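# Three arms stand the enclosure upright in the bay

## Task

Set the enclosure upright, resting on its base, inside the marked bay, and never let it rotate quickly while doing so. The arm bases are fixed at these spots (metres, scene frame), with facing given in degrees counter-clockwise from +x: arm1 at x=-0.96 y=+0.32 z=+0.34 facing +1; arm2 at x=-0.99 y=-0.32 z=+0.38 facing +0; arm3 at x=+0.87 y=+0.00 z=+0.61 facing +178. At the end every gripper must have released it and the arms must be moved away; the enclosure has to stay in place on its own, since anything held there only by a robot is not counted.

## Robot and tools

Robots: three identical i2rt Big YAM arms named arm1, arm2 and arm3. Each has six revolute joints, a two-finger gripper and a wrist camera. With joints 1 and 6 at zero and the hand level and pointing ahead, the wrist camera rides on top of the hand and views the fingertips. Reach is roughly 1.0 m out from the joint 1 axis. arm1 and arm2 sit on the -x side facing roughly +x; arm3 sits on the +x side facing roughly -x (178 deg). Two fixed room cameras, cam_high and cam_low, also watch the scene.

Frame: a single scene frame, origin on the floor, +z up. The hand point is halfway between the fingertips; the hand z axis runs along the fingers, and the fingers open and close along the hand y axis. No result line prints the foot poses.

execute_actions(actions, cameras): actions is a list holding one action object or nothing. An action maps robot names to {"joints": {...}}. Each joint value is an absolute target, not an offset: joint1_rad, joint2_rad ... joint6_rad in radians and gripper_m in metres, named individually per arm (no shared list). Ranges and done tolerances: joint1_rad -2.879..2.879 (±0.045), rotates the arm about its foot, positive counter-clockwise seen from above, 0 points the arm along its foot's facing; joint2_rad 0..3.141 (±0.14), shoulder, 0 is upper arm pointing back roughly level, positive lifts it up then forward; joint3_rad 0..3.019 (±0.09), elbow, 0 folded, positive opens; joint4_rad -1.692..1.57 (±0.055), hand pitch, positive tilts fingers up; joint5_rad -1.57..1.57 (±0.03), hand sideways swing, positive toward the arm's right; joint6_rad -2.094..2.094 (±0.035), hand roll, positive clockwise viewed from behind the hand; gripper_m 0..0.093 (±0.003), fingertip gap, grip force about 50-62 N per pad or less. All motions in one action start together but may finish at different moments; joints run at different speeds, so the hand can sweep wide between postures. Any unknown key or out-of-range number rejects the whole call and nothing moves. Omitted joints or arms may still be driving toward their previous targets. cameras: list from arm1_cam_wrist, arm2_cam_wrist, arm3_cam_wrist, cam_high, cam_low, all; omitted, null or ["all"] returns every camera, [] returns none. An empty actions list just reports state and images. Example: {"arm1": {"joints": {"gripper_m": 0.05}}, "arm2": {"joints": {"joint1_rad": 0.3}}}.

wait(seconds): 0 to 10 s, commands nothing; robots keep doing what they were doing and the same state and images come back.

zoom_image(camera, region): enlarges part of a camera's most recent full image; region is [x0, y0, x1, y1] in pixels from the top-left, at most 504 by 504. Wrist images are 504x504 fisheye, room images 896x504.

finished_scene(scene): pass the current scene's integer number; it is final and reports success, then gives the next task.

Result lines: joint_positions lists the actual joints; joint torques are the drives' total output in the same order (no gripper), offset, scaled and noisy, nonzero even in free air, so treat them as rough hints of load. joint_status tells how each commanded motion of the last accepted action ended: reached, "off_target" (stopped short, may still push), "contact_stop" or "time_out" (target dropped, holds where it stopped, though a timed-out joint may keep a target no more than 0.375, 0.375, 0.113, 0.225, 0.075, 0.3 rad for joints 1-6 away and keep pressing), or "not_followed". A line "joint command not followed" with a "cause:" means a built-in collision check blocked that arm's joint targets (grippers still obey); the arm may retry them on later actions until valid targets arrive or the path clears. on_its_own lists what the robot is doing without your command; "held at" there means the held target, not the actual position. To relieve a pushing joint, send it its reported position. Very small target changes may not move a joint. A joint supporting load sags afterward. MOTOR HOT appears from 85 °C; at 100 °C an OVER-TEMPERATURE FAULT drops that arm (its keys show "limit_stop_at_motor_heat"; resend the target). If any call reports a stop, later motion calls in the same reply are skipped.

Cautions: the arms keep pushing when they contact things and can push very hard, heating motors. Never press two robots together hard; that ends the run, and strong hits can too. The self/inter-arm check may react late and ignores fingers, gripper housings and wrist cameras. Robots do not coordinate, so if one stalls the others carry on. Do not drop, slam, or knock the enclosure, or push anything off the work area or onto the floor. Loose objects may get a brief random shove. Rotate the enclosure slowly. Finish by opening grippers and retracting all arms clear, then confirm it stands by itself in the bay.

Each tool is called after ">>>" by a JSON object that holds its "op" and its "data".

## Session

>>> {"op": "execute_actions", "data": {"actions": []}}

Scene clock: 0.00 s.
Joint torques (N m, as the arm reports them, + toward a larger angle): no reading
arm1.joint_positions: joint1_rad=+0.265 joint2_rad=+0.472 joint3_rad=+1.366 joint4_rad=-1.451 joint5_rad=-0.132 joint6_rad=-0.224 gripper_m=+0.094
arm1.joint_status: not commanded
arm1.hand: x=-0.8186 y=+0.3813 z=+0.8689 quat_wxyz=(-0.487, +0.245, -0.835, -0.073) (m; scene frame)
arm2.joint_positions: joint1_rad=-0.357 joint2_rad=+0.508 joint3_rad=+1.425 joint4_rad=-1.298 joint5_rad=-0.092 joint6_rad=+0.358 gripper_m=+0.094
arm2.joint_status: not commanded
arm2.hand: x=-0.8064 y=-0.3711 z=+0.9623 quat_wxyz=(-0.559, -0.268, -0.784, -0.036) (m; scene frame)
arm3.joint_positions: joint1_rad=+0.363 joint2_rad=+0.525 joint3_rad=+1.330 joint4_rad=-1.466 joint5_rad=-0.060 joint6_rad=-0.404 gripper_m=+0.095
arm3.joint_status: not commanded
arm3.hand: x=+0.6920 y=-0.0671 z=+1.1091 quat_wxyz=(+0.015, +0.833, +0.335, -0.439) (m; scene frame)
pictures: arm1_cam_wrist, arm2_cam_wrist, arm3_cam_wrist, cam_high, cam_low
Images, in order (width x height): arm1_cam_wrist 504x504, arm2_cam_wrist 504x504, arm3_cam_wrist 504x504, cam_high 896x504, cam_low 896x504.

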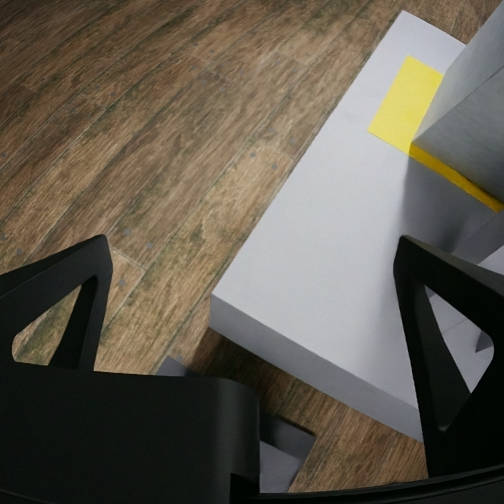

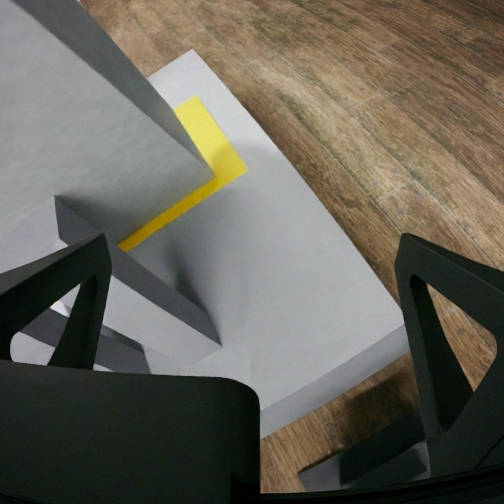

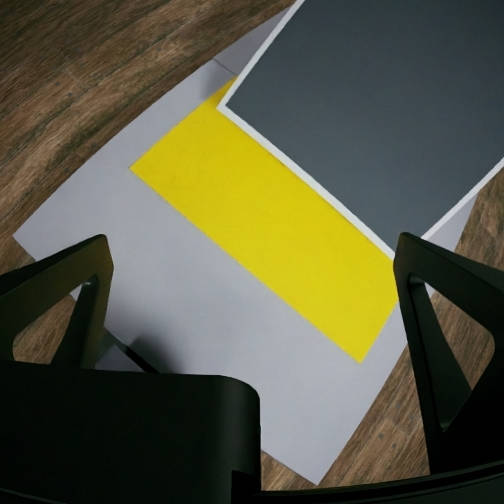

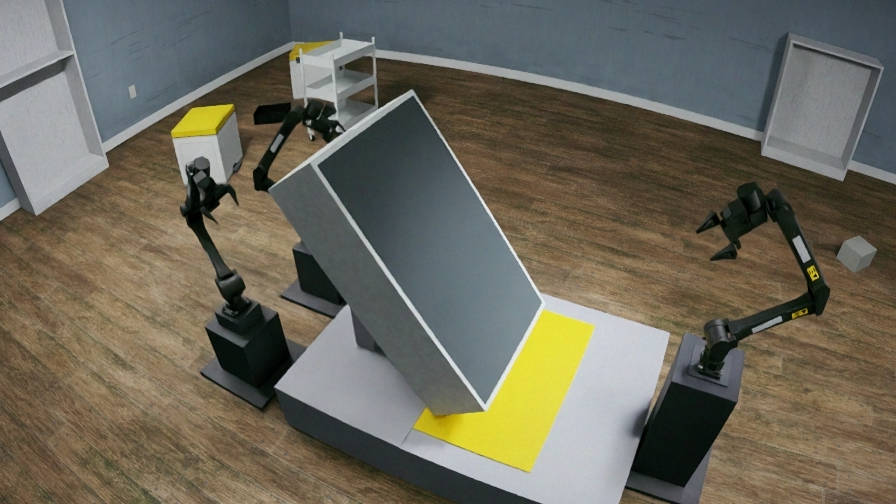

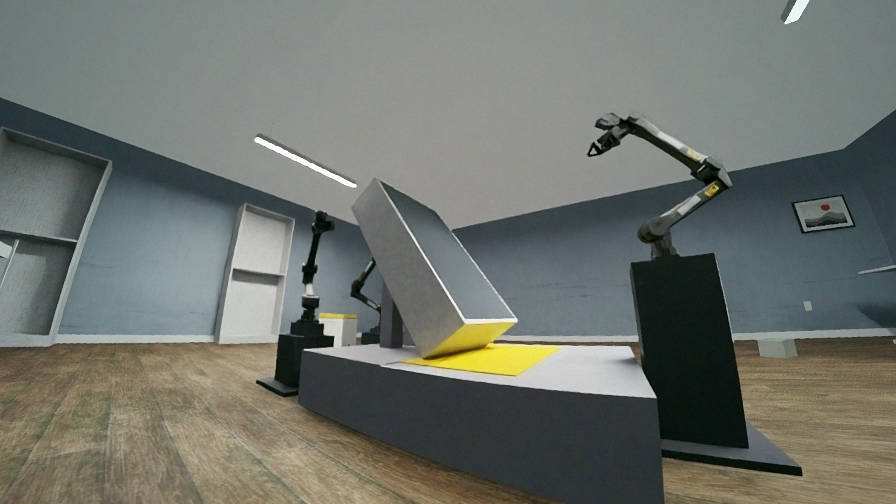

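>>> {"op": "zoom_image", "data": {"camera": "cam_high", "region": [250, 60, 450, 220]}}

>>> {"op": "zoom_image", "data": {"camera": "cam_high", "region": [390, 280, 610, 490]}}

>>> {"op": "zoom_image", "data": {"camera": "cam_high", "region": [160, 190, 410, 440]}}

Region (250, 60, 450, 220) of cam_high's 896x504 image, scaled by 2.520, with more detail than that image has; it fills the top 403 rows of this view, and the rest is white.

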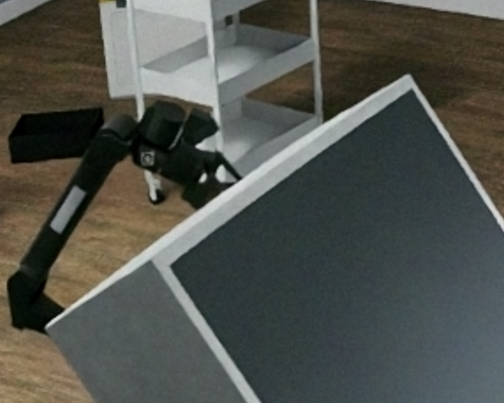

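Region (390, 280, 610, 490) of cam_high's 896x504 image, scaled by 2.291, with more detail than that image has; it fills the top 481 rows of this view, and the rest is white.

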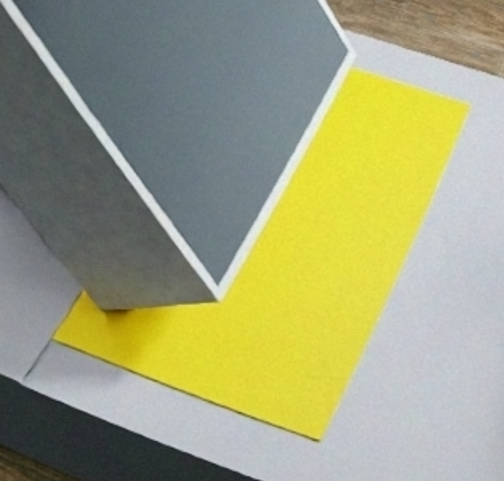

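Region (160, 190, 410, 440) of cam_high's 896x504 image, scaled by 2.016, with more detail than that image has.

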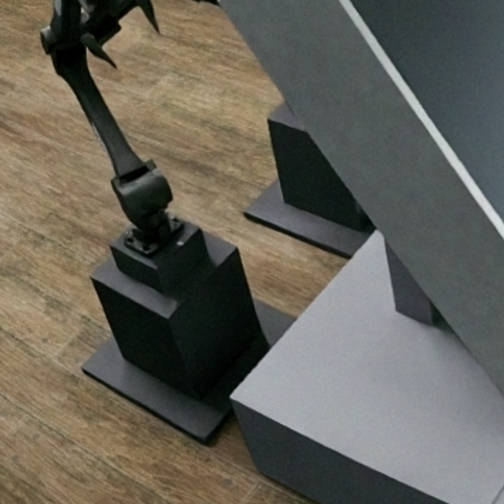

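>>> {"op": "execute_actions", "data": {"actions": [{"arm1":{"joints":{"joint1_rad":-0.15,"joint2_rad":0.85,"joint3_rad":0.88,"joint4_rad":0.41,"joint5_rad":0,"joint6_rad":0,"gripper_m":0}},"arm2":{"joints":{"joint1_rad":0.13,"joint2_rad":0.91,"joint3_rad":0.81,"joint4_rad":0.53,"joint5_rad":0,"joint6_rad":0,"gripper_m":0}},"arm3":{"joints":{"joint1_rad":0.03,"joint2_rad":2.03,"joint3_rad":1.93,"joint4_rad":0.11,"joint5_rad":0,"joint6_rad":0,"gripper_m":0}}}]}}

Scene clock: 4.13 s.
Joint torques (N m, as the arm reports them, + toward a larger angle): arm1=[ 0.89 -2.75 10.23  1.9   0.11  0.17] | arm2=[-0.34 -5.63 10.    2.61  0.02 -0.12] | arm3=[ -0.58 -25.52  13.88   2.28   0.14  -0.01]
arm1.joint_positions: joint1_rad=-0.149 joint2_rad=+0.860 joint3_rad=+0.850 joint4_rad=+0.392 joint5_rad=-0.002 joint6_rad=-0.017 gripper_m=+0.000
arm1.joint_status: all done
arm1.hand: x=-0.5364 y=+0.2553 z=+0.8877 quat_wxyz=(-0.828, -0.037, -0.556, +0.061) (m; scene frame)
arm2.joint_positions: joint1_rad=+0.130 joint2_rad=+0.919 joint3_rad=+0.809 joint4_rad=+0.509 joint5_rad=+0.000 joint6_rad=+0.012 gripper_m=+0.000
arm2.joint_status: all done
arm2.hand: x=-0.5347 y=-0.2652 z=+0.9017 quat_wxyz=(-0.831, +0.030, -0.553, -0.056) (m; scene frame)
arm3.joint_positions: joint1_rad=+0.036 joint2_rad=+2.039 joint3_rad=+1.899 joint4_rad=+0.089 joint5_rad=-0.004 joint6_rad=-0.008 gripper_m=+0.001
arm3.joint_status: all done
arm3.hand: x=-0.0115 y=-0.0049 z=+0.9737 quat_wxyz=(+0.004, +0.726, +0.005, -0.687) (m; scene frame)
pictures: arm1_cam_wrist, arm2_cam_wrist, arm3_cam_wrist, cam_high, cam_low
Images, in order (width x height): arm1_cam_wrist 504x504, arm2_cam_wrist 504x504, arm3_cam_wrist 504x504, cam_high 896x504, cam_low 896x504.

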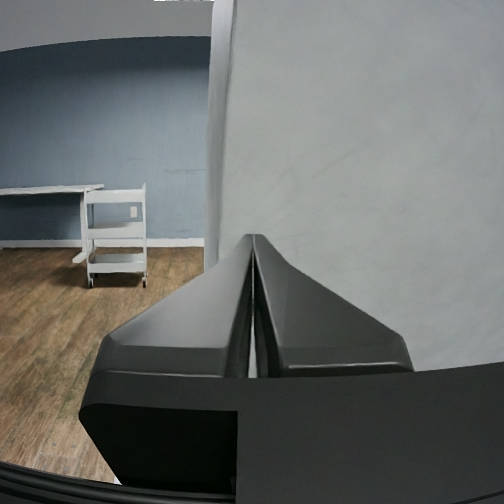

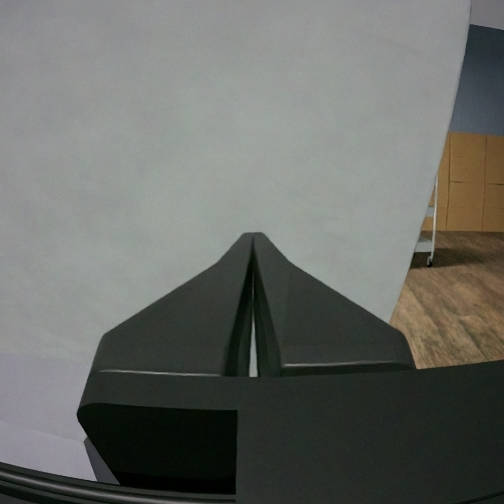

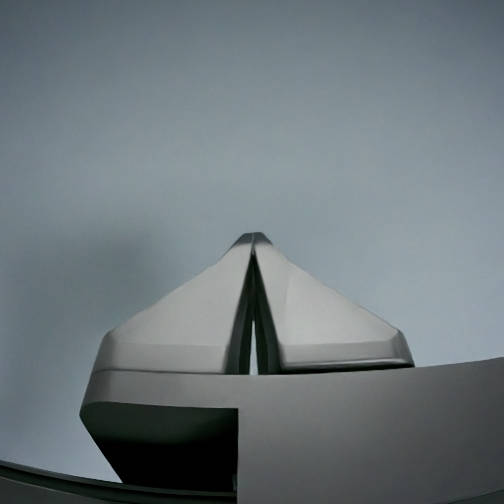

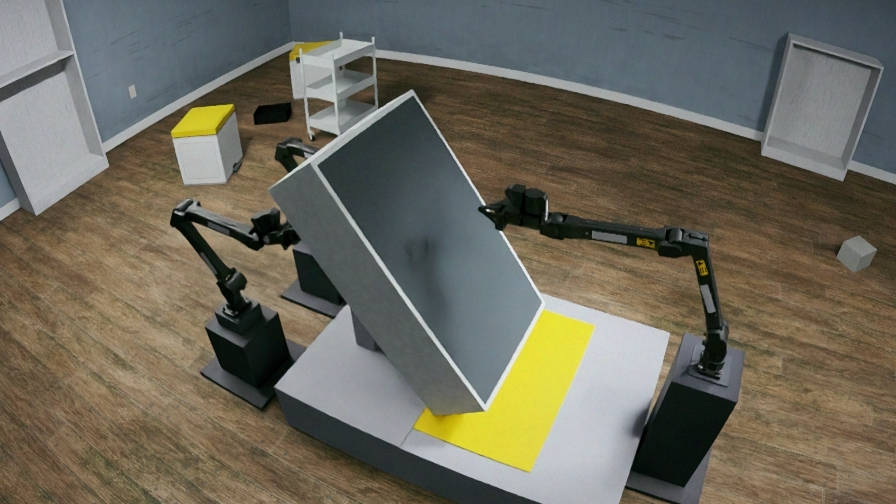

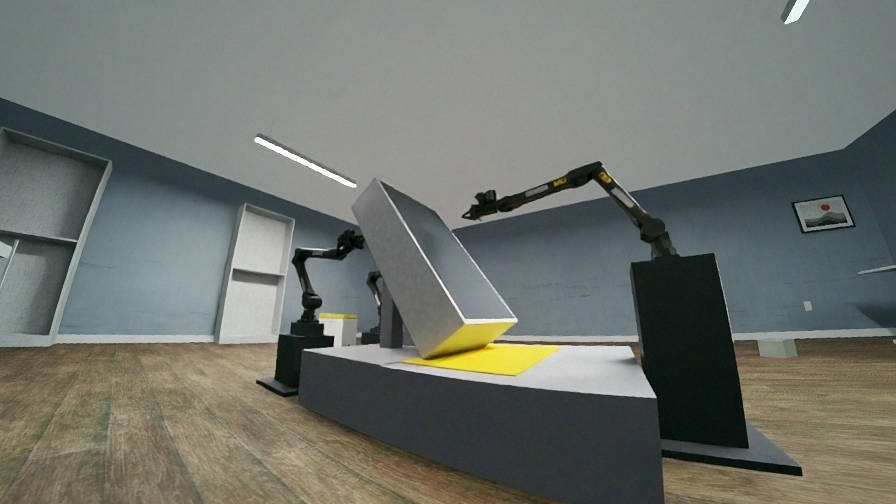

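>>> {"op": "execute_actions", "data": {"actions": [{"arm1":{"joints":{"joint1_rad":-0.21,"joint2_rad":0.97,"joint3_rad":0.98,"joint4_rad":0.45}},"arm2":{"joints":{"joint2_rad":1.02,"joint3_rad":0.93,"joint4_rad":0.57}},"arm3":{"joints":{"joint1_rad":0.05}}}], "cameras": ["arm1_cam_wrist"]}}

>>> {"op": "execute_actions", "data": {"actions": [{"arm1":{"joints":{"joint2_rad":1.14,"joint3_rad":1.11,"joint4_rad":0.47}},"arm2":{"joints":{"joint2_rad":1.18,"joint3_rad":1.07,"joint4_rad":0.58}}}], "cameras": ["cam_low"]}}

Scene clock: 5.63 s.
Joint torques (N m, as the arm reports them, + toward a larger angle): arm1=[ 0.78 -3.32 11.75  1.77  0.11  0.17] | arm2=[-0.38 -5.96 14.86  2.52  0.02 -0.11] | arm3=[  0.   -25.52  13.87   2.18   0.11   0.01]
arm1.joint_positions: joint1_rad=-0.208 joint2_rad=+0.969 joint3_rad=+0.926 joint4_rad=+0.435 joint5_rad=-0.002 joint6_rad=-0.016 gripper_m=+0.000
arm1.joint_status: all done
arm1.hand: x=-0.5055 y=+0.2231 z=+0.8970 quat_wxyz=(-0.829, -0.053, -0.551, +0.085) (m; scene frame)
arm2.joint_positions: joint1_rad=+0.130 joint2_rad=+1.015 joint3_rad=+0.861 joint4_rad=+0.551 joint5_rad=+0.000 joint6_rad=+0.012 gripper_m=+0.000
arm2.joint_status: all done
arm2.hand: x=-0.5030 y=-0.2613 z=+0.8990 quat_wxyz=(-0.830, +0.031, -0.555, -0.056) (m; scene frame)
arm3.joint_positions: joint1_rad=+0.041 joint2_rad=+2.039 joint3_rad=+1.899 joint4_rad=+0.089 joint5_rad=-0.004 joint6_rad=-0.008 gripper_m=+0.001
arm3.joint_status: all done
arm3.hand: x=-0.0115 y=-0.0099 z=+0.9737 quat_wxyz=(+0.006, +0.726, +0.007, -0.687) (m; scene frame)
pictures: arm1_cam_wrist
Images, in order (width x height): arm1_cam_wrist 504x504.

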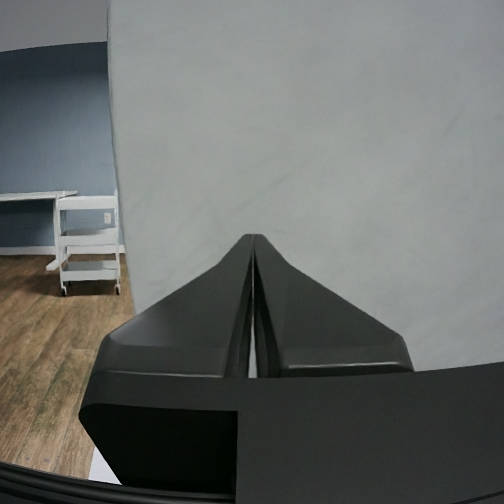

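Scene clock: 7.60 s.
Joint torques (N m, as the arm reports them, + toward a larger angle): arm1=[ 0.4   0.51 14.1   1.05  0.45  0.17] | arm2=[-0.06 -1.87 17.78  1.43 -0.28 -0.12] | arm3=[  0.08 -25.82  13.84   2.16   0.16   0.06]
arm1.joint_positions: joint1_rad=-0.202 joint2_rad=+1.065 joint3_rad=+1.022 joint4_rad=+0.474 joint5_rad=-0.013 joint6_rad=-0.016 gripper_m=+0.000
arm1.joint_status: all done
arm1.hand: x=-0.4749 y=+0.2219 z=+0.9196 quat_wxyz=(-0.840, -0.045, -0.535, +0.081) (m; scene frame)
arm2.joint_positions: joint1_rad=+0.127 joint2_rad=+1.107 joint3_rad=+0.959 joint4_rad=+0.587 joint5_rad=+0.007 joint6_rad=+0.011 gripper_m=+0.000
arm2.joint_status: joint3_rad time_out (moved +0.098 of +0.209); the others done
arm2.on_its_own: joint3_rad reads +0.959 and still pushes toward +1.070 since a time_out
arm2.hand: x=-0.4735 y=-0.2602 z=+0.9224 quat_wxyz=(-0.841, +0.026, -0.537, -0.053) (m; scene frame)
arm3.joint_positions: joint1_rad=+0.041 joint2_rad=+2.039 joint3_rad=+1.899 joint4_rad=+0.089 joint5_rad=-0.004 joint6_rad=-0.008 gripper_m=+0.001
arm3.joint_status: not commanded
arm3.hand: x=-0.0115 y=-0.0099 z=+0.9737 quat_wxyz=(+0.006, +0.726, +0.007, -0.687) (m; scene frame)
pictures: cam_low
Images, in order (width x height): cam_low 896x504.

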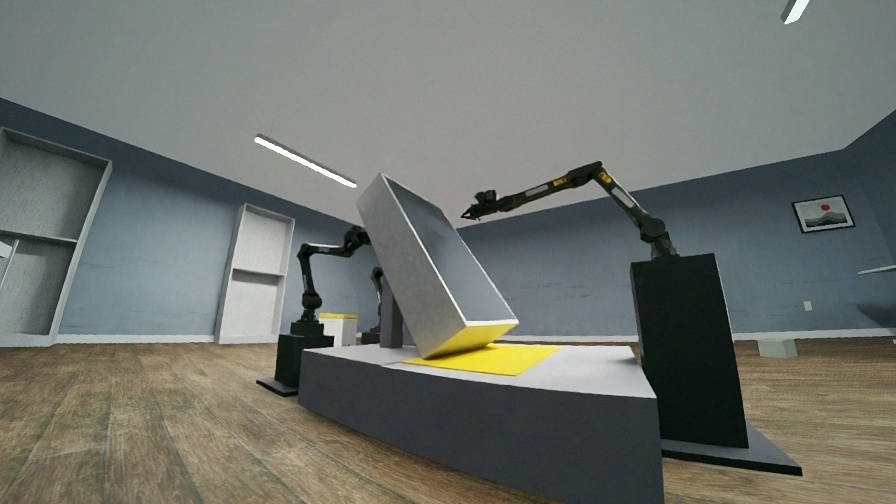

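>>> {"op": "execute_actions", "data": {"actions": [{"arm1":{"joints":{"joint2_rad":1.26,"joint3_rad":1.28,"joint4_rad":0.41}},"arm2":{"joints":{"joint2_rad":1.30,"joint3_rad":1.22,"joint4_rad":0.51}}}], "cameras": []}}

>>> {"op": "execute_actions", "data": {"actions": [{"arm1":{"joints":{"joint2_rad":1.385,"joint3_rad":1.465,"joint4_rad":0.355}},"arm2":{"joints":{"joint2_rad":1.415,"joint3_rad":1.405,"joint4_rad":0.45}}}], "cameras": ["cam_low"]}}

Scene clock: 9.53 s.
Joint torques (N m, as the arm reports them, + toward a larger angle): arm1=[ 0.26 -4.56 12.33  0.94  0.21  0.16] | arm2=[ 0.11 -6.23 15.02  0.87 -0.11 -0.11] | arm3=[  0.36 -25.21  13.81   2.5    0.14   0.03]
arm1.joint_positions: joint1_rad=-0.200 joint2_rad=+1.230 joint3_rad=+1.219 joint4_rad=+0.418 joint5_rad=-0.005 joint6_rad=-0.016 gripper_m=+0.000
arm1.joint_status: all done
arm1.hand: x=-0.4121 y=+0.2094 z=+0.9421 quat_wxyz=(-0.833, -0.049, -0.545, +0.081) (m; scene frame)
arm2.joint_positions: joint1_rad=+0.122 joint2_rad=+1.258 joint3_rad=+1.149 joint4_rad=+0.530 joint5_rad=+0.003 joint6_rad=+0.011 gripper_m=+0.000
arm2.joint_status: all done
arm2.hand: x=-0.4131 y=-0.2553 z=+0.9452 quat_wxyz=(-0.837, +0.027, -0.545, -0.052) (m; scene frame)
arm3.joint_positions: joint1_rad=+0.041 joint2_rad=+2.039 joint3_rad=+1.899 joint4_rad=+0.089 joint5_rad=-0.004 joint6_rad=-0.008 gripper_m=+0.001
arm3.joint_status: not commanded
arm3.hand: x=-0.0115 y=-0.0099 z=+0.9737 quat_wxyz=(+0.006, +0.726, +0.007, -0.687) (m; scene frame)
pictures: none
No camera images: the call's "cameras" was empty. Leave "cameras" out to get every camera's image.

Scene clock: 10.83 s.
Joint torques (N m, as the arm reports them, + toward a larger angle): arm1=[ 0.42 -8.14 12.31  1.2   0.16  0.16] | arm2=[ 0.64 -9.09 15.21  0.97 -0.18 -0.1 ] | arm3=[  0.59 -25.77  13.8    2.22   0.14   0.03]
arm1.joint_positions: joint1_rad=-0.202 joint2_rad=+1.377 joint3_rad=+1.405 joint4_rad=+0.356 joint5_rad=-0.004 joint6_rad=-0.016 gripper_m=+0.000
arm1.joint_status: all done
arm1.hand: x=-0.3551 y=+0.1969 z=+0.9571 quat_wxyz=(-0.827, -0.051, -0.554, +0.082) (m; scene frame)
arm2.joint_positions: joint1_rad=+0.119 joint2_rad=+1.383 joint3_rad=+1.331 joint4_rad=+0.467 joint5_rad=+0.005 joint6_rad=+0.011 gripper_m=+0.000
arm2.joint_status: all done
arm2.hand: x=-0.3628 y=-0.2518 z=+0.9692 quat_wxyz=(-0.835, +0.025, -0.547, -0.050) (m; scene frame)
arm3.joint_positions: joint1_rad=+0.041 joint2_rad=+2.039 joint3_rad=+1.899 joint4_rad=+0.089 joint5_rad=-0.004 joint6_rad=-0.008 gripper_m=+0.001
arm3.joint_status: not commanded
arm3.hand: x=-0.0115 y=-0.0099 z=+0.9737 quat_wxyz=(+0.006, +0.726, +0.007, -0.687) (m; scene frame)
pictures: cam_low
Images, in order (width x height): cam_low 896x504.

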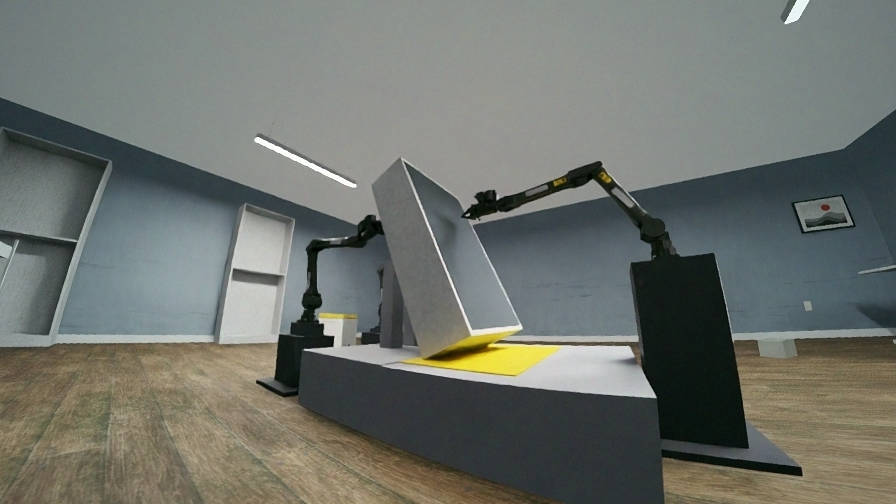

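>>> {"op": "execute_actions", "data": {"actions": [{"arm1":{"joints":{"joint2_rad":1.50,"joint3_rad":1.645,"joint4_rad":0.30}},"arm2":{"joints":{"joint2_rad":1.53,"joint3_rad":1.595,"joint4_rad":0.385}}}], "cameras": ["cam_low","cam_high"]}}

Scene clock: 13.47 s.
Joint torques (N m, as the arm reports them, + toward a larger angle): arm1=[  0.39 -10.    12.42   1.22   0.16   0.16] | arm2=[  0.17 -11.33  15.21   1.9   -0.05  -0.1 ] | arm3=[  0.09 -25.59  13.84   2.27   0.15   0.01]
arm1.joint_positions: joint1_rad=-0.201 joint2_rad=+1.495 joint3_rad=+1.582 joint4_rad=+0.301 joint5_rad=-0.004 joint6_rad=-0.016 gripper_m=+0.000
arm1.joint_status: all done
arm1.hand: x=-0.3121 y=+0.1892 z=+0.9790 quat_wxyz=(-0.828, -0.050, -0.553, +0.081) (m; scene frame)
arm2.joint_positions: joint1_rad=+0.123 joint2_rad=+1.506 joint3_rad=+1.523 joint4_rad=+0.380 joint5_rad=+0.002 joint6_rad=+0.011 gripper_m=+0.000
arm2.joint_status: all done
arm2.hand: x=-0.3142 y=-0.2427 z=+0.9891 quat_wxyz=(-0.830, +0.028, -0.554, -0.052) (m; scene frame)
arm3.joint_positions: joint1_rad=+0.041 joint2_rad=+2.039 joint3_rad=+1.899 joint4_rad=+0.089 joint5_rad=-0.004 joint6_rad=-0.008 gripper_m=+0.001
arm3.joint_status: not commanded
arm3.hand: x=-0.0115 y=-0.0099 z=+0.9737 quat_wxyz=(+0.006, +0.726, +0.007, -0.687) (m; scene frame)
pictures: cam_high, cam_low
Images, in order (width x height): cam_high 896x504, cam_low 896x504.

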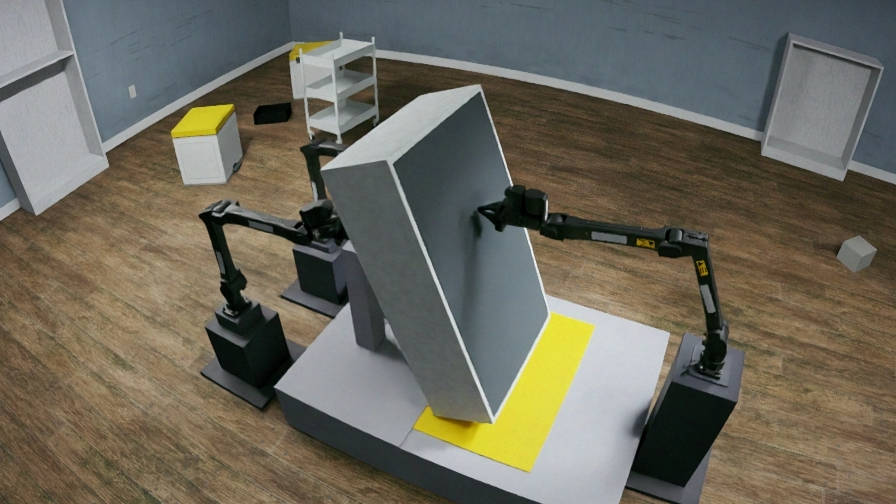

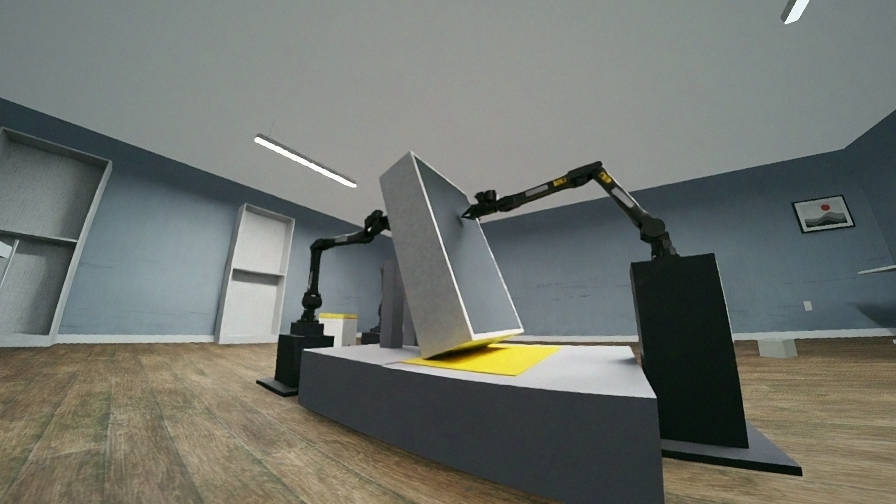

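>>> {"op": "execute_actions", "data": {"actions": [{"arm1":{"joints":{"joint2_rad":1.615,"joint3_rad":1.83,"joint4_rad":0.24}},"arm2":{"joints":{"joint2_rad":1.645,"joint3_rad":1.77,"joint4_rad":0.325}},"arm3":{"joints":{"joint2_rad":1.98,"joint3_rad":1.815,"joint4_rad":0.145}}}], "cameras": ["cam_low"]}}

Scene clock: 14.77 s.
Joint torques (N m, as the arm reports them, + toward a larger angle): arm1=[  0.4  -10.99  12.49   1.11   0.16   0.16] | arm2=[  0.19 -12.23  15.41   1.31  -0.08  -0.11] | arm3=[  0.08 -21.18  12.13   1.94   0.15   0.02]
arm1.joint_positions: joint1_rad=-0.201 joint2_rad=+1.608 joint3_rad=+1.766 joint4_rad=+0.244 joint5_rad=-0.004 joint6_rad=-0.016 gripper_m=+0.000
arm1.joint_status: all done
arm1.hand: x=-0.2747 y=+0.1816 z=+1.0021 quat_wxyz=(-0.831, -0.050, -0.547, +0.082) (m; scene frame)
arm2.joint_positions: joint1_rad=+0.122 joint2_rad=+1.622 joint3_rad=+1.694 joint4_rad=+0.334 joint5_rad=+0.003 joint6_rad=+0.010 gripper_m=+0.000
arm2.joint_status: all done
arm2.hand: x=-0.2722 y=-0.2388 z=+1.0044 quat_wxyz=(-0.833, +0.028, -0.551, -0.051) (m; scene frame)
arm3.joint_positions: joint1_rad=+0.043 joint2_rad=+1.955 joint3_rad=+1.803 joint4_rad=+0.126 joint5_rad=-0.004 joint6_rad=-0.008 gripper_m=+0.001
arm3.joint_status: all done
arm3.hand: x=+0.0156 y=-0.0107 z=+0.9940 quat_wxyz=(+0.007, +0.718, +0.007, -0.696) (m; scene frame)
pictures: cam_low
Images, in order (width x height): cam_low 896x504.

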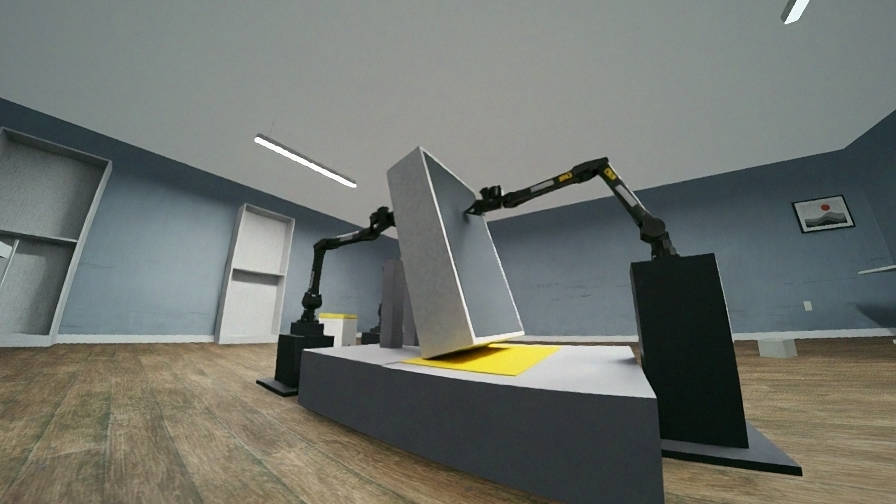

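>>> {"op": "execute_actions", "data": {"actions": [{"arm1":{"joints":{"joint2_rad":1.74,"joint3_rad":2.025,"joint4_rad":0.17}},"arm2":{"joints":{"joint2_rad":1.76,"joint3_rad":1.95,"joint4_rad":0.255}},"arm3":{"joints":{"joint2_rad":1.88,"joint3_rad":1.67,"joint4_rad":0.19}}}], "cameras": ["cam_low"]}}

Scene clock: 16.23 s.
Joint torques (N m, as the arm reports them, + toward a larger angle): arm1=[  0.41 -12.69  12.21   1.11   0.16   0.16] | arm2=[  0.37 -14.09  15.51   1.38  -0.12  -0.11] | arm3=[  0.25 -18.69  14.73   2.16   0.11   0.  ]
arm1.joint_positions: joint1_rad=-0.201 joint2_rad=+1.733 joint3_rad=+1.963 joint4_rad=+0.173 joint5_rad=-0.004 joint6_rad=-0.016 gripper_m=+0.000
arm1.joint_status: all done
arm1.hand: x=-0.2347 y=+0.1738 z=+1.0164 quat_wxyz=(-0.832, -0.050, -0.547, +0.082) (m; scene frame)
arm2.joint_positions: joint1_rad=+0.121 joint2_rad=+1.734 joint3_rad=+1.872 joint4_rad=+0.263 joint5_rad=+0.004 joint6_rad=+0.010 gripper_m=+0.000
arm2.joint_status: all done
arm2.hand: x=-0.2328 y=-0.2353 z=+1.0158 quat_wxyz=(-0.831, +0.027, -0.553, -0.051) (m; scene frame)
arm3.joint_positions: joint1_rad=+0.044 joint2_rad=+1.847 joint3_rad=+1.628 joint4_rad=+0.171 joint5_rad=-0.004 joint6_rad=-0.007 gripper_m=+0.001
arm3.joint_status: all done
arm3.hand: x=+0.0567 y=-0.0108 z=+0.9836 quat_wxyz=(+0.007, +0.725, +0.007, -0.688) (m; scene frame)
pictures: cam_low
Images, in order (width x height): cam_low 896x504.

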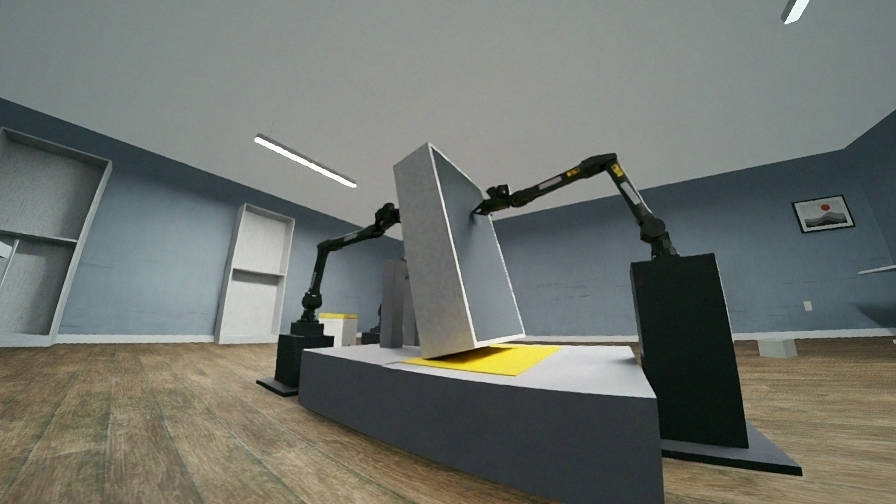

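>>> {"op": "execute_actions", "data": {"actions": [{"arm1":{"joints":{"joint2_rad":1.86,"joint3_rad":2.225,"joint4_rad":0.095}},"arm2":{"joints":{"joint2_rad":1.875,"joint3_rad":2.135,"joint4_rad":0.185}},"arm3":{"joints":{"joint2_rad":1.79,"joint3_rad":1.53,"joint4_rad":0.235}}}], "cameras": ["cam_low"]}}

Scene clock: 17.80 s.
Joint torques (N m, as the arm reports them, + toward a larger angle): arm1=[  0.43 -14.31  11.89   1.11   0.16   0.16] | arm2=[  0.3  -16.03  14.99   1.3   -0.09  -0.1 ] | arm3=[ -0.68 -16.03  15.62   2.51   0.16   0.03]
arm1.joint_positions: joint1_rad=-0.201 joint2_rad=+1.852 joint3_rad=+2.165 joint4_rad=+0.098 joint5_rad=-0.004 joint6_rad=-0.016 gripper_m=+0.000
arm1.joint_status: all done
arm1.hand: x=-0.2025 y=+0.1675 z=+1.0312 quat_wxyz=(-0.834, -0.050, -0.543, +0.082) (m; scene frame)
arm2.joint_positions: joint1_rad=+0.123 joint2_rad=+1.855 joint3_rad=+2.063 joint4_rad=+0.195 joint5_rad=+0.003 joint6_rad=+0.010 gripper_m=+0.000
arm2.joint_status: all done
arm2.hand: x=-0.1951 y=-0.2297 z=+1.0241 quat_wxyz=(-0.832, +0.028, -0.552, -0.051) (m; scene frame)
arm3.joint_positions: joint1_rad=+0.045 joint2_rad=+1.745 joint3_rad=+1.476 joint4_rad=+0.207 joint5_rad=-0.004 joint6_rad=-0.007 gripper_m=+0.001
arm3.joint_status: all done
arm3.hand: x=+0.0979 y=-0.0113 z=+0.9774 quat_wxyz=(+0.008, +0.730, +0.008, -0.683) (m; scene frame)
pictures: cam_low
Images, in order (width x height): cam_low 896x504.

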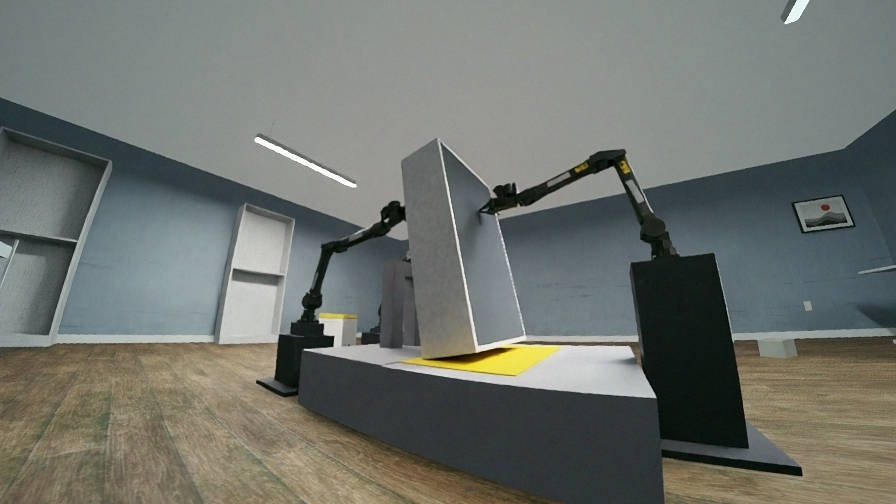

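>>> {"op": "execute_actions", "data": {"actions": [{"arm3":{"joints":{"joint2_rad":1.72,"joint3_rad":1.41,"joint4_rad":0.26}}}], "cameras": []}}

>>> {"op": "execute_actions", "data": {"actions": [{"arm3":{"joints":{"joint2_rad":1.655,"joint3_rad":1.31,"joint4_rad":0.28}},"arm1":{"joints":{"joint2_rad":1.6,"joint3_rad":1.85}},"arm2":{"joints":{"joint2_rad":1.6,"joint3_rad":1.8}}}], "cameras": ["cam_low"]}}

Scene clock: 19.30 s.
Joint torques (N m, as the arm reports them, + toward a larger angle): arm1=[  0.45 -14.06  11.89   1.1    0.16   0.16] | arm2=[  0.24 -16.25  14.97   1.32  -0.09  -0.1 ] | arm3=[  0.14 -13.66  16.62   2.09   0.12   0.03]
arm1.joint_positions: joint1_rad=-0.201 joint2_rad=+1.852 joint3_rad=+2.165 joint4_rad=+0.098 joint5_rad=-0.004 joint6_rad=-0.016 gripper_m=+0.000
arm1.joint_status: not commanded
arm1.hand: x=-0.2025 y=+0.1675 z=+1.0312 quat_wxyz=(-0.834, -0.050, -0.543, +0.082) (m; scene frame)
arm2.joint_positions: joint1_rad=+0.123 joint2_rad=+1.855 joint3_rad=+2.063 joint4_rad=+0.195 joint5_rad=+0.003 joint6_rad=+0.010 gripper_m=+0.000
arm2.joint_status: not commanded
arm2.hand: x=-0.1951 y=-0.2297 z=+1.0241 quat_wxyz=(-0.832, +0.028, -0.552, -0.051) (m; scene frame)
arm3.joint_positions: joint1_rad=+0.047 joint2_rad=+1.657 joint3_rad=+1.346 joint4_rad=+0.240 joint5_rad=-0.004 joint6_rad=-0.006 gripper_m=+0.001
arm3.joint_status: all done
arm3.hand: x=+0.1348 y=-0.0118 z=+0.9702 quat_wxyz=(+0.009, +0.733, +0.008, -0.680) (m; scene frame)
pictures: none
No camera images: the call's "cameras" was empty. Leave "cameras" out to get every camera's image.

Scene clock: 20.60 s.
Joint torques (N m, as the arm reports them, + toward a larger angle): arm1=[  0.43 -11.14   8.26   1.27   0.16   0.16] | arm2=[  0.11 -12.21   9.38   1.41  -0.08  -0.11] | arm3=[ 0.34 -8.35 17.99  2.62  0.05 -0.03]
arm1.joint_positions: joint1_rad=-0.201 joint2_rad=+1.596 joint3_rad=+1.845 joint4_rad=+0.096 joint5_rad=-0.004 joint6_rad=-0.016 gripper_m=+0.000
arm1.joint_status: all done
arm1.hand: x=-0.2811 y=+0.1826 z=+1.0239 quat_wxyz=(-0.816, -0.052, -0.571, +0.080) (m; scene frame)
arm2.joint_positions: joint1_rad=+0.123 joint2_rad=+1.582 joint3_rad=+1.810 joint4_rad=+0.192 joint5_rad=+0.003 joint6_rad=+0.010 gripper_m=+0.000
arm2.joint_status: all done
arm2.hand: x=-0.2967 y=-0.2414 z=+1.0690 quat_wxyz=(-0.836, +0.027, -0.545, -0.052) (m; scene frame)
arm3.joint_positions: joint1_rad=+0.048 joint2_rad=+1.571 joint3_rad=+1.228 joint4_rad=+0.249 joint5_rad=-0.004 joint6_rad=-0.006 gripper_m=+0.001
arm3.joint_status: all done
arm3.hand: x=+0.1715 y=-0.0122 z=+0.9610 quat_wxyz=(+0.009, +0.740, +0.009, -0.672) (m; scene frame)
pictures: cam_low
Images, in order (width x height): cam_low 896x504.

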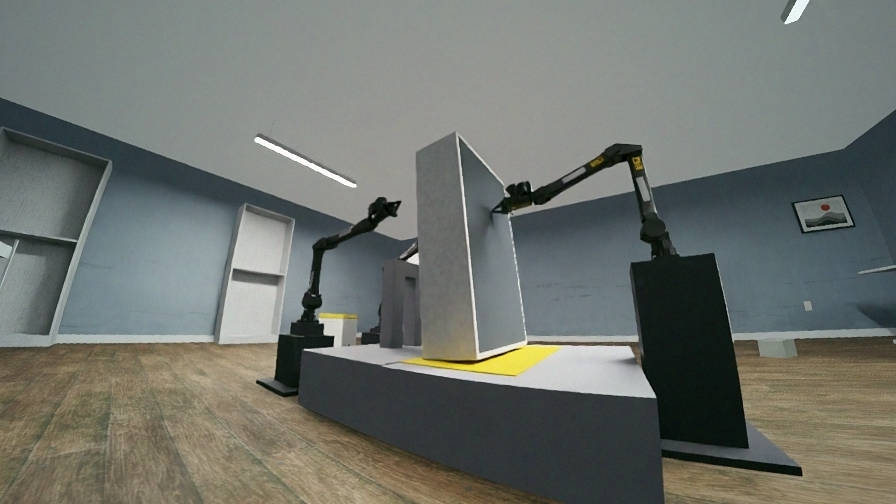

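>>> {"op": "execute_actions", "data": {"actions": [{"arm3":{"joints":{"joint2_rad":1.595,"joint3_rad":1.225}},"arm1":{"joints":{"joint2_rad":1.25,"joint3_rad":1.5}},"arm2":{"joints":{"joint2_rad":1.25,"joint3_rad":1.45}}}], "cameras": []}}

>>> {"op": "execute_actions", "data": {"actions": [{"arm3":{"joints":{"joint2_rad":1.545,"joint3_rad":1.16}},"arm1":{"joints":{"joint2_rad":0.9,"joint3_rad":1.15}},"arm2":{"joints":{"joint2_rad":0.9,"joint3_rad":1.1}}}], "cameras": ["cam_low"]}}

Scene clock: 22.40 s.
Joint torques (N m, as the arm reports them, + toward a larger angle): arm1=[ 0.34 -5.83  8.1   1.41  0.16  0.16] | arm2=[ 0.49 -7.61  9.12  1.55 -0.08 -0.1 ] | arm3=[-0.55 -6.58 19.13  2.65  0.14  0.  ]
arm1.joint_positions: joint1_rad=-0.201 joint2_rad=+1.238 joint3_rad=+1.497 joint4_rad=+0.091 joint5_rad=-0.004 joint6_rad=-0.016 gripper_m=+0.000
arm1.joint_status: all done
arm1.hand: x=-0.4174 y=+0.2086 z=+1.0316 quat_wxyz=(-0.817, -0.052, -0.568, +0.080) (m; scene frame)
arm2.joint_positions: joint1_rad=+0.123 joint2_rad=+1.231 joint3_rad=+1.461 joint4_rad=+0.189 joint5_rad=+0.003 joint6_rad=+0.010 gripper_m=+0.000
arm2.joint_status: all done
arm2.hand: x=-0.4305 y=-0.2569 z=+1.0722 quat_wxyz=(-0.836, +0.027, -0.545, -0.052) (m; scene frame)
arm3.joint_positions: joint1_rad=+0.050 joint2_rad=+1.495 joint3_rad=+1.130 joint4_rad=+0.249 joint5_rad=-0.004 joint6_rad=-0.006 gripper_m=+0.001
arm3.joint_status: joint3_rad off_target (ended at +1.130, target +1.225); the others done
arm3.hand: x=+0.2040 y=-0.0126 z=+0.9518 quat_wxyz=(+0.010, +0.748, +0.010, -0.664) (m; scene frame)
pictures: none
No camera images: the call's "cameras" was empty. Leave "cameras" out to get every camera's image.

Scene clock: 23.80 s.
Joint torques (N m, as the arm reports them, + toward a larger angle): arm1=[ 0.26 -1.51  8.1   1.41  0.16  0.16] | arm2=[ 0.13 -3.49  9.14  1.52 -0.09 -0.12] | arm3=[-1.25 -5.4  19.34  2.74  0.15  0.02]
arm1.joint_positions: joint1_rad=-0.201 joint2_rad=+0.890 joint3_rad=+1.146 joint4_rad=+0.091 joint5_rad=-0.004 joint6_rad=-0.016 gripper_m=+0.000
arm1.joint_status: all done
arm1.hand: x=-0.5404 y=+0.2326 z=+0.9863 quat_wxyz=(-0.816, -0.052, -0.569, +0.080) (m; scene frame)
arm2.joint_positions: joint1_rad=+0.123 joint2_rad=+0.885 joint3_rad=+1.111 joint4_rad=+0.189 joint5_rad=+0.003 joint6_rad=+0.010 gripper_m=+0.000
arm2.joint_status: all done
arm2.hand: x=-0.5540 y=-0.2712 z=+1.0265 quat_wxyz=(-0.835, +0.027, -0.547, -0.052) (m; scene frame)
arm3.joint_positions: joint1_rad=+0.051 joint2_rad=+1.441 joint3_rad=+1.062 joint4_rad=+0.249 joint5_rad=-0.004 joint6_rad=-0.006 gripper_m=+0.001
arm3.joint_status: joint3_rad off_target (ended at +1.062, target +1.160); the others done
arm3.hand: x=+0.2271 y=-0.0129 z=+0.9443 quat_wxyz=(+0.010, +0.753, +0.010, -0.658) (m; scene frame)
pictures: cam_low
Images, in order (width x height): cam_low 896x504.

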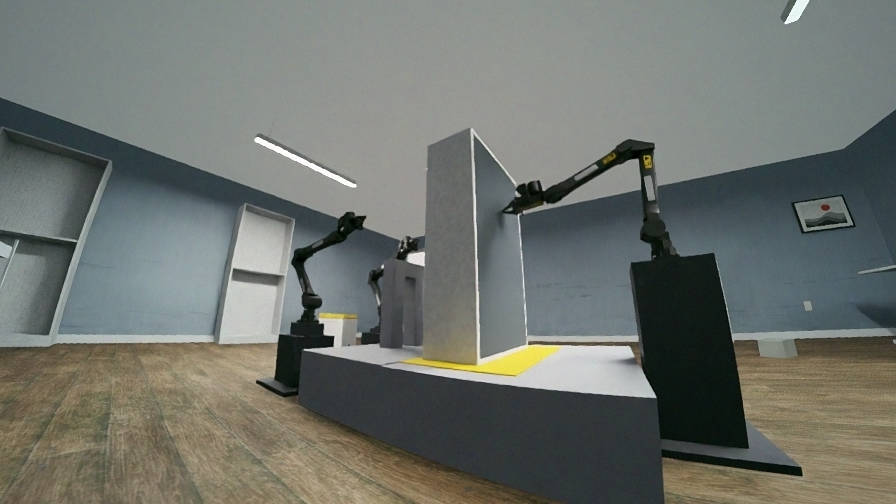

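Likely landed or within half a degree; ease off once more to confirm.

>>> {"op": "execute_actions", "data": {"actions": [{"arm3":{"joints":{"joint2_rad":1.49,"joint3_rad":1.105}}}], "cameras": []}}

Scene clock: 24.53 s.
Joint torques (N m, as the arm reports them, + toward a larger angle): arm1=[ 0.3  -1.35  8.15  1.43  0.16  0.16] | arm2=[ 0.01 -3.61  9.24  1.56 -0.09 -0.1 ] | arm3=[ -0.45 -10.42  14.73   2.66   0.12   0.05]
arm1.joint_positions: joint1_rad=-0.201 joint2_rad=+0.890 joint3_rad=+1.146 joint4_rad=+0.091 joint5_rad=-0.004 joint6_rad=-0.016 gripper_m=+0.000
arm1.joint_status: not commanded
arm1.hand: x=-0.5404 y=+0.2326 z=+0.9863 quat_wxyz=(-0.816, -0.052, -0.569, +0.080) (m; scene frame)
arm2.joint_positions: joint1_rad=+0.123 joint2_rad=+0.885 joint3_rad=+1.111 joint4_rad=+0.189 joint5_rad=+0.003 joint6_rad=+0.010 gripper_m=+0.000
arm2.joint_status: not commanded
arm2.hand: x=-0.5540 y=-0.2712 z=+1.0265 quat_wxyz=(-0.835, +0.027, -0.547, -0.052) (m; scene frame)
arm3.joint_positions: joint1_rad=+0.051 joint2_rad=+1.438 joint3_rad=+1.058 joint4_rad=+0.249 joint5_rad=-0.004 joint6_rad=-0.006 gripper_m=+0.001
arm3.joint_status: all done
arm3.hand: x=+0.2284 y=-0.0129 z=+0.9439 quat_wxyz=(+0.010, +0.753, +0.010, -0.658) (m; scene frame)
pictures: none
No camera images: the call's "cameras" was empty. Leave "cameras" out to get every camera's image.

>>> {"op": "execute_actions", "data": {"actions": [{"arm3":{"joints":{"joint2_rad":0.7,"joint3_rad":0.9}},"arm1":{"joints":{"joint2_rad":0.5,"joint3_rad":0.9}},"arm2":{"joints":{"joint2_rad":0.5,"joint3_rad":0.9}}}], "cameras": ["cam_low","cam_high"]}}

Scene clock: 26.23 s.
Joint torques (N m, as the arm reports them, + toward a larger angle): arm1=[0.26 3.3  7.84 1.26 0.16 0.16] | arm2=[ 0.05  0.57  9.39  1.41 -0.08 -0.11] | arm3=[-0.98 -2.47 12.25  1.24  0.14 -0.04]
arm1.joint_positions: joint1_rad=-0.201 joint2_rad=+0.487 joint3_rad=+0.893 joint4_rad=+0.091 joint5_rad=-0.004 joint6_rad=-0.016 gripper_m=+0.000
arm1.joint_status: all done
arm1.hand: x=-0.6882 y=+0.2610 z=+0.9728 quat_wxyz=(-0.856, -0.047, -0.507, +0.085) (m; scene frame)
arm2.joint_positions: joint1_rad=+0.123 joint2_rad=+0.490 joint3_rad=+0.899 joint4_rad=+0.187 joint5_rad=+0.003 joint6_rad=+0.010 gripper_m=+0.000
arm2.joint_status: all done
arm2.hand: x=-0.7112 y=-0.2894 z=+1.0343 quat_wxyz=(-0.881, +0.023, -0.469, -0.055) (m; scene frame)
arm3.joint_positions: joint1_rad=+0.051 joint2_rad=+0.694 joint3_rad=+0.882 joint4_rad=+0.272 joint5_rad=-0.004 joint6_rad=-0.006 gripper_m=+0.001
arm3.joint_status: all done
arm3.hand: x=+0.4951 y=-0.0046 z=+1.2100 quat_wxyz=(+0.010, +0.529, +0.007, -0.849) (m; scene frame)
pictures: cam_high, cam_low
Images, in order (width x height): cam_high 896x504, cam_low 896x504.

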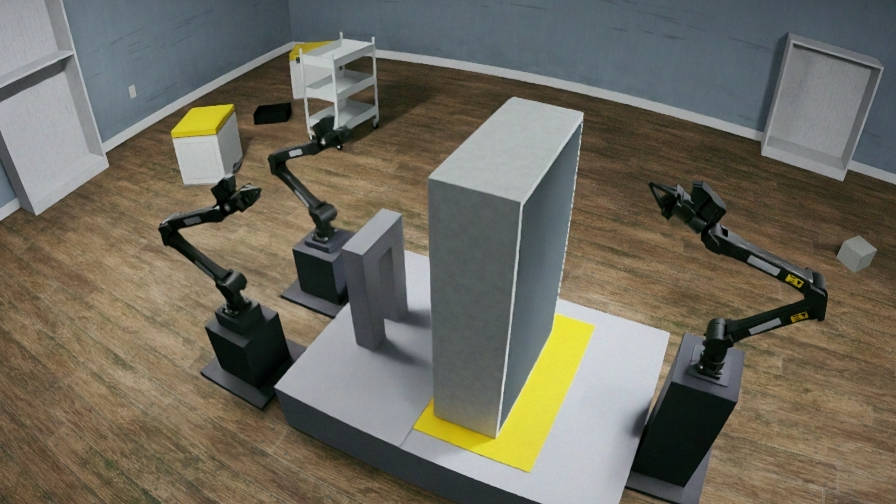

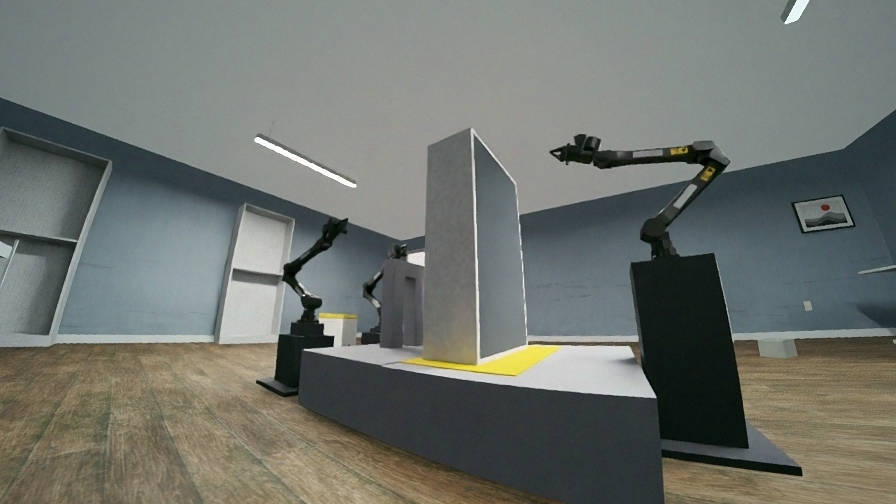

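>>> {"op": "finished_scene", "data": {"scene": 2}}

The scene is finished: the task was done.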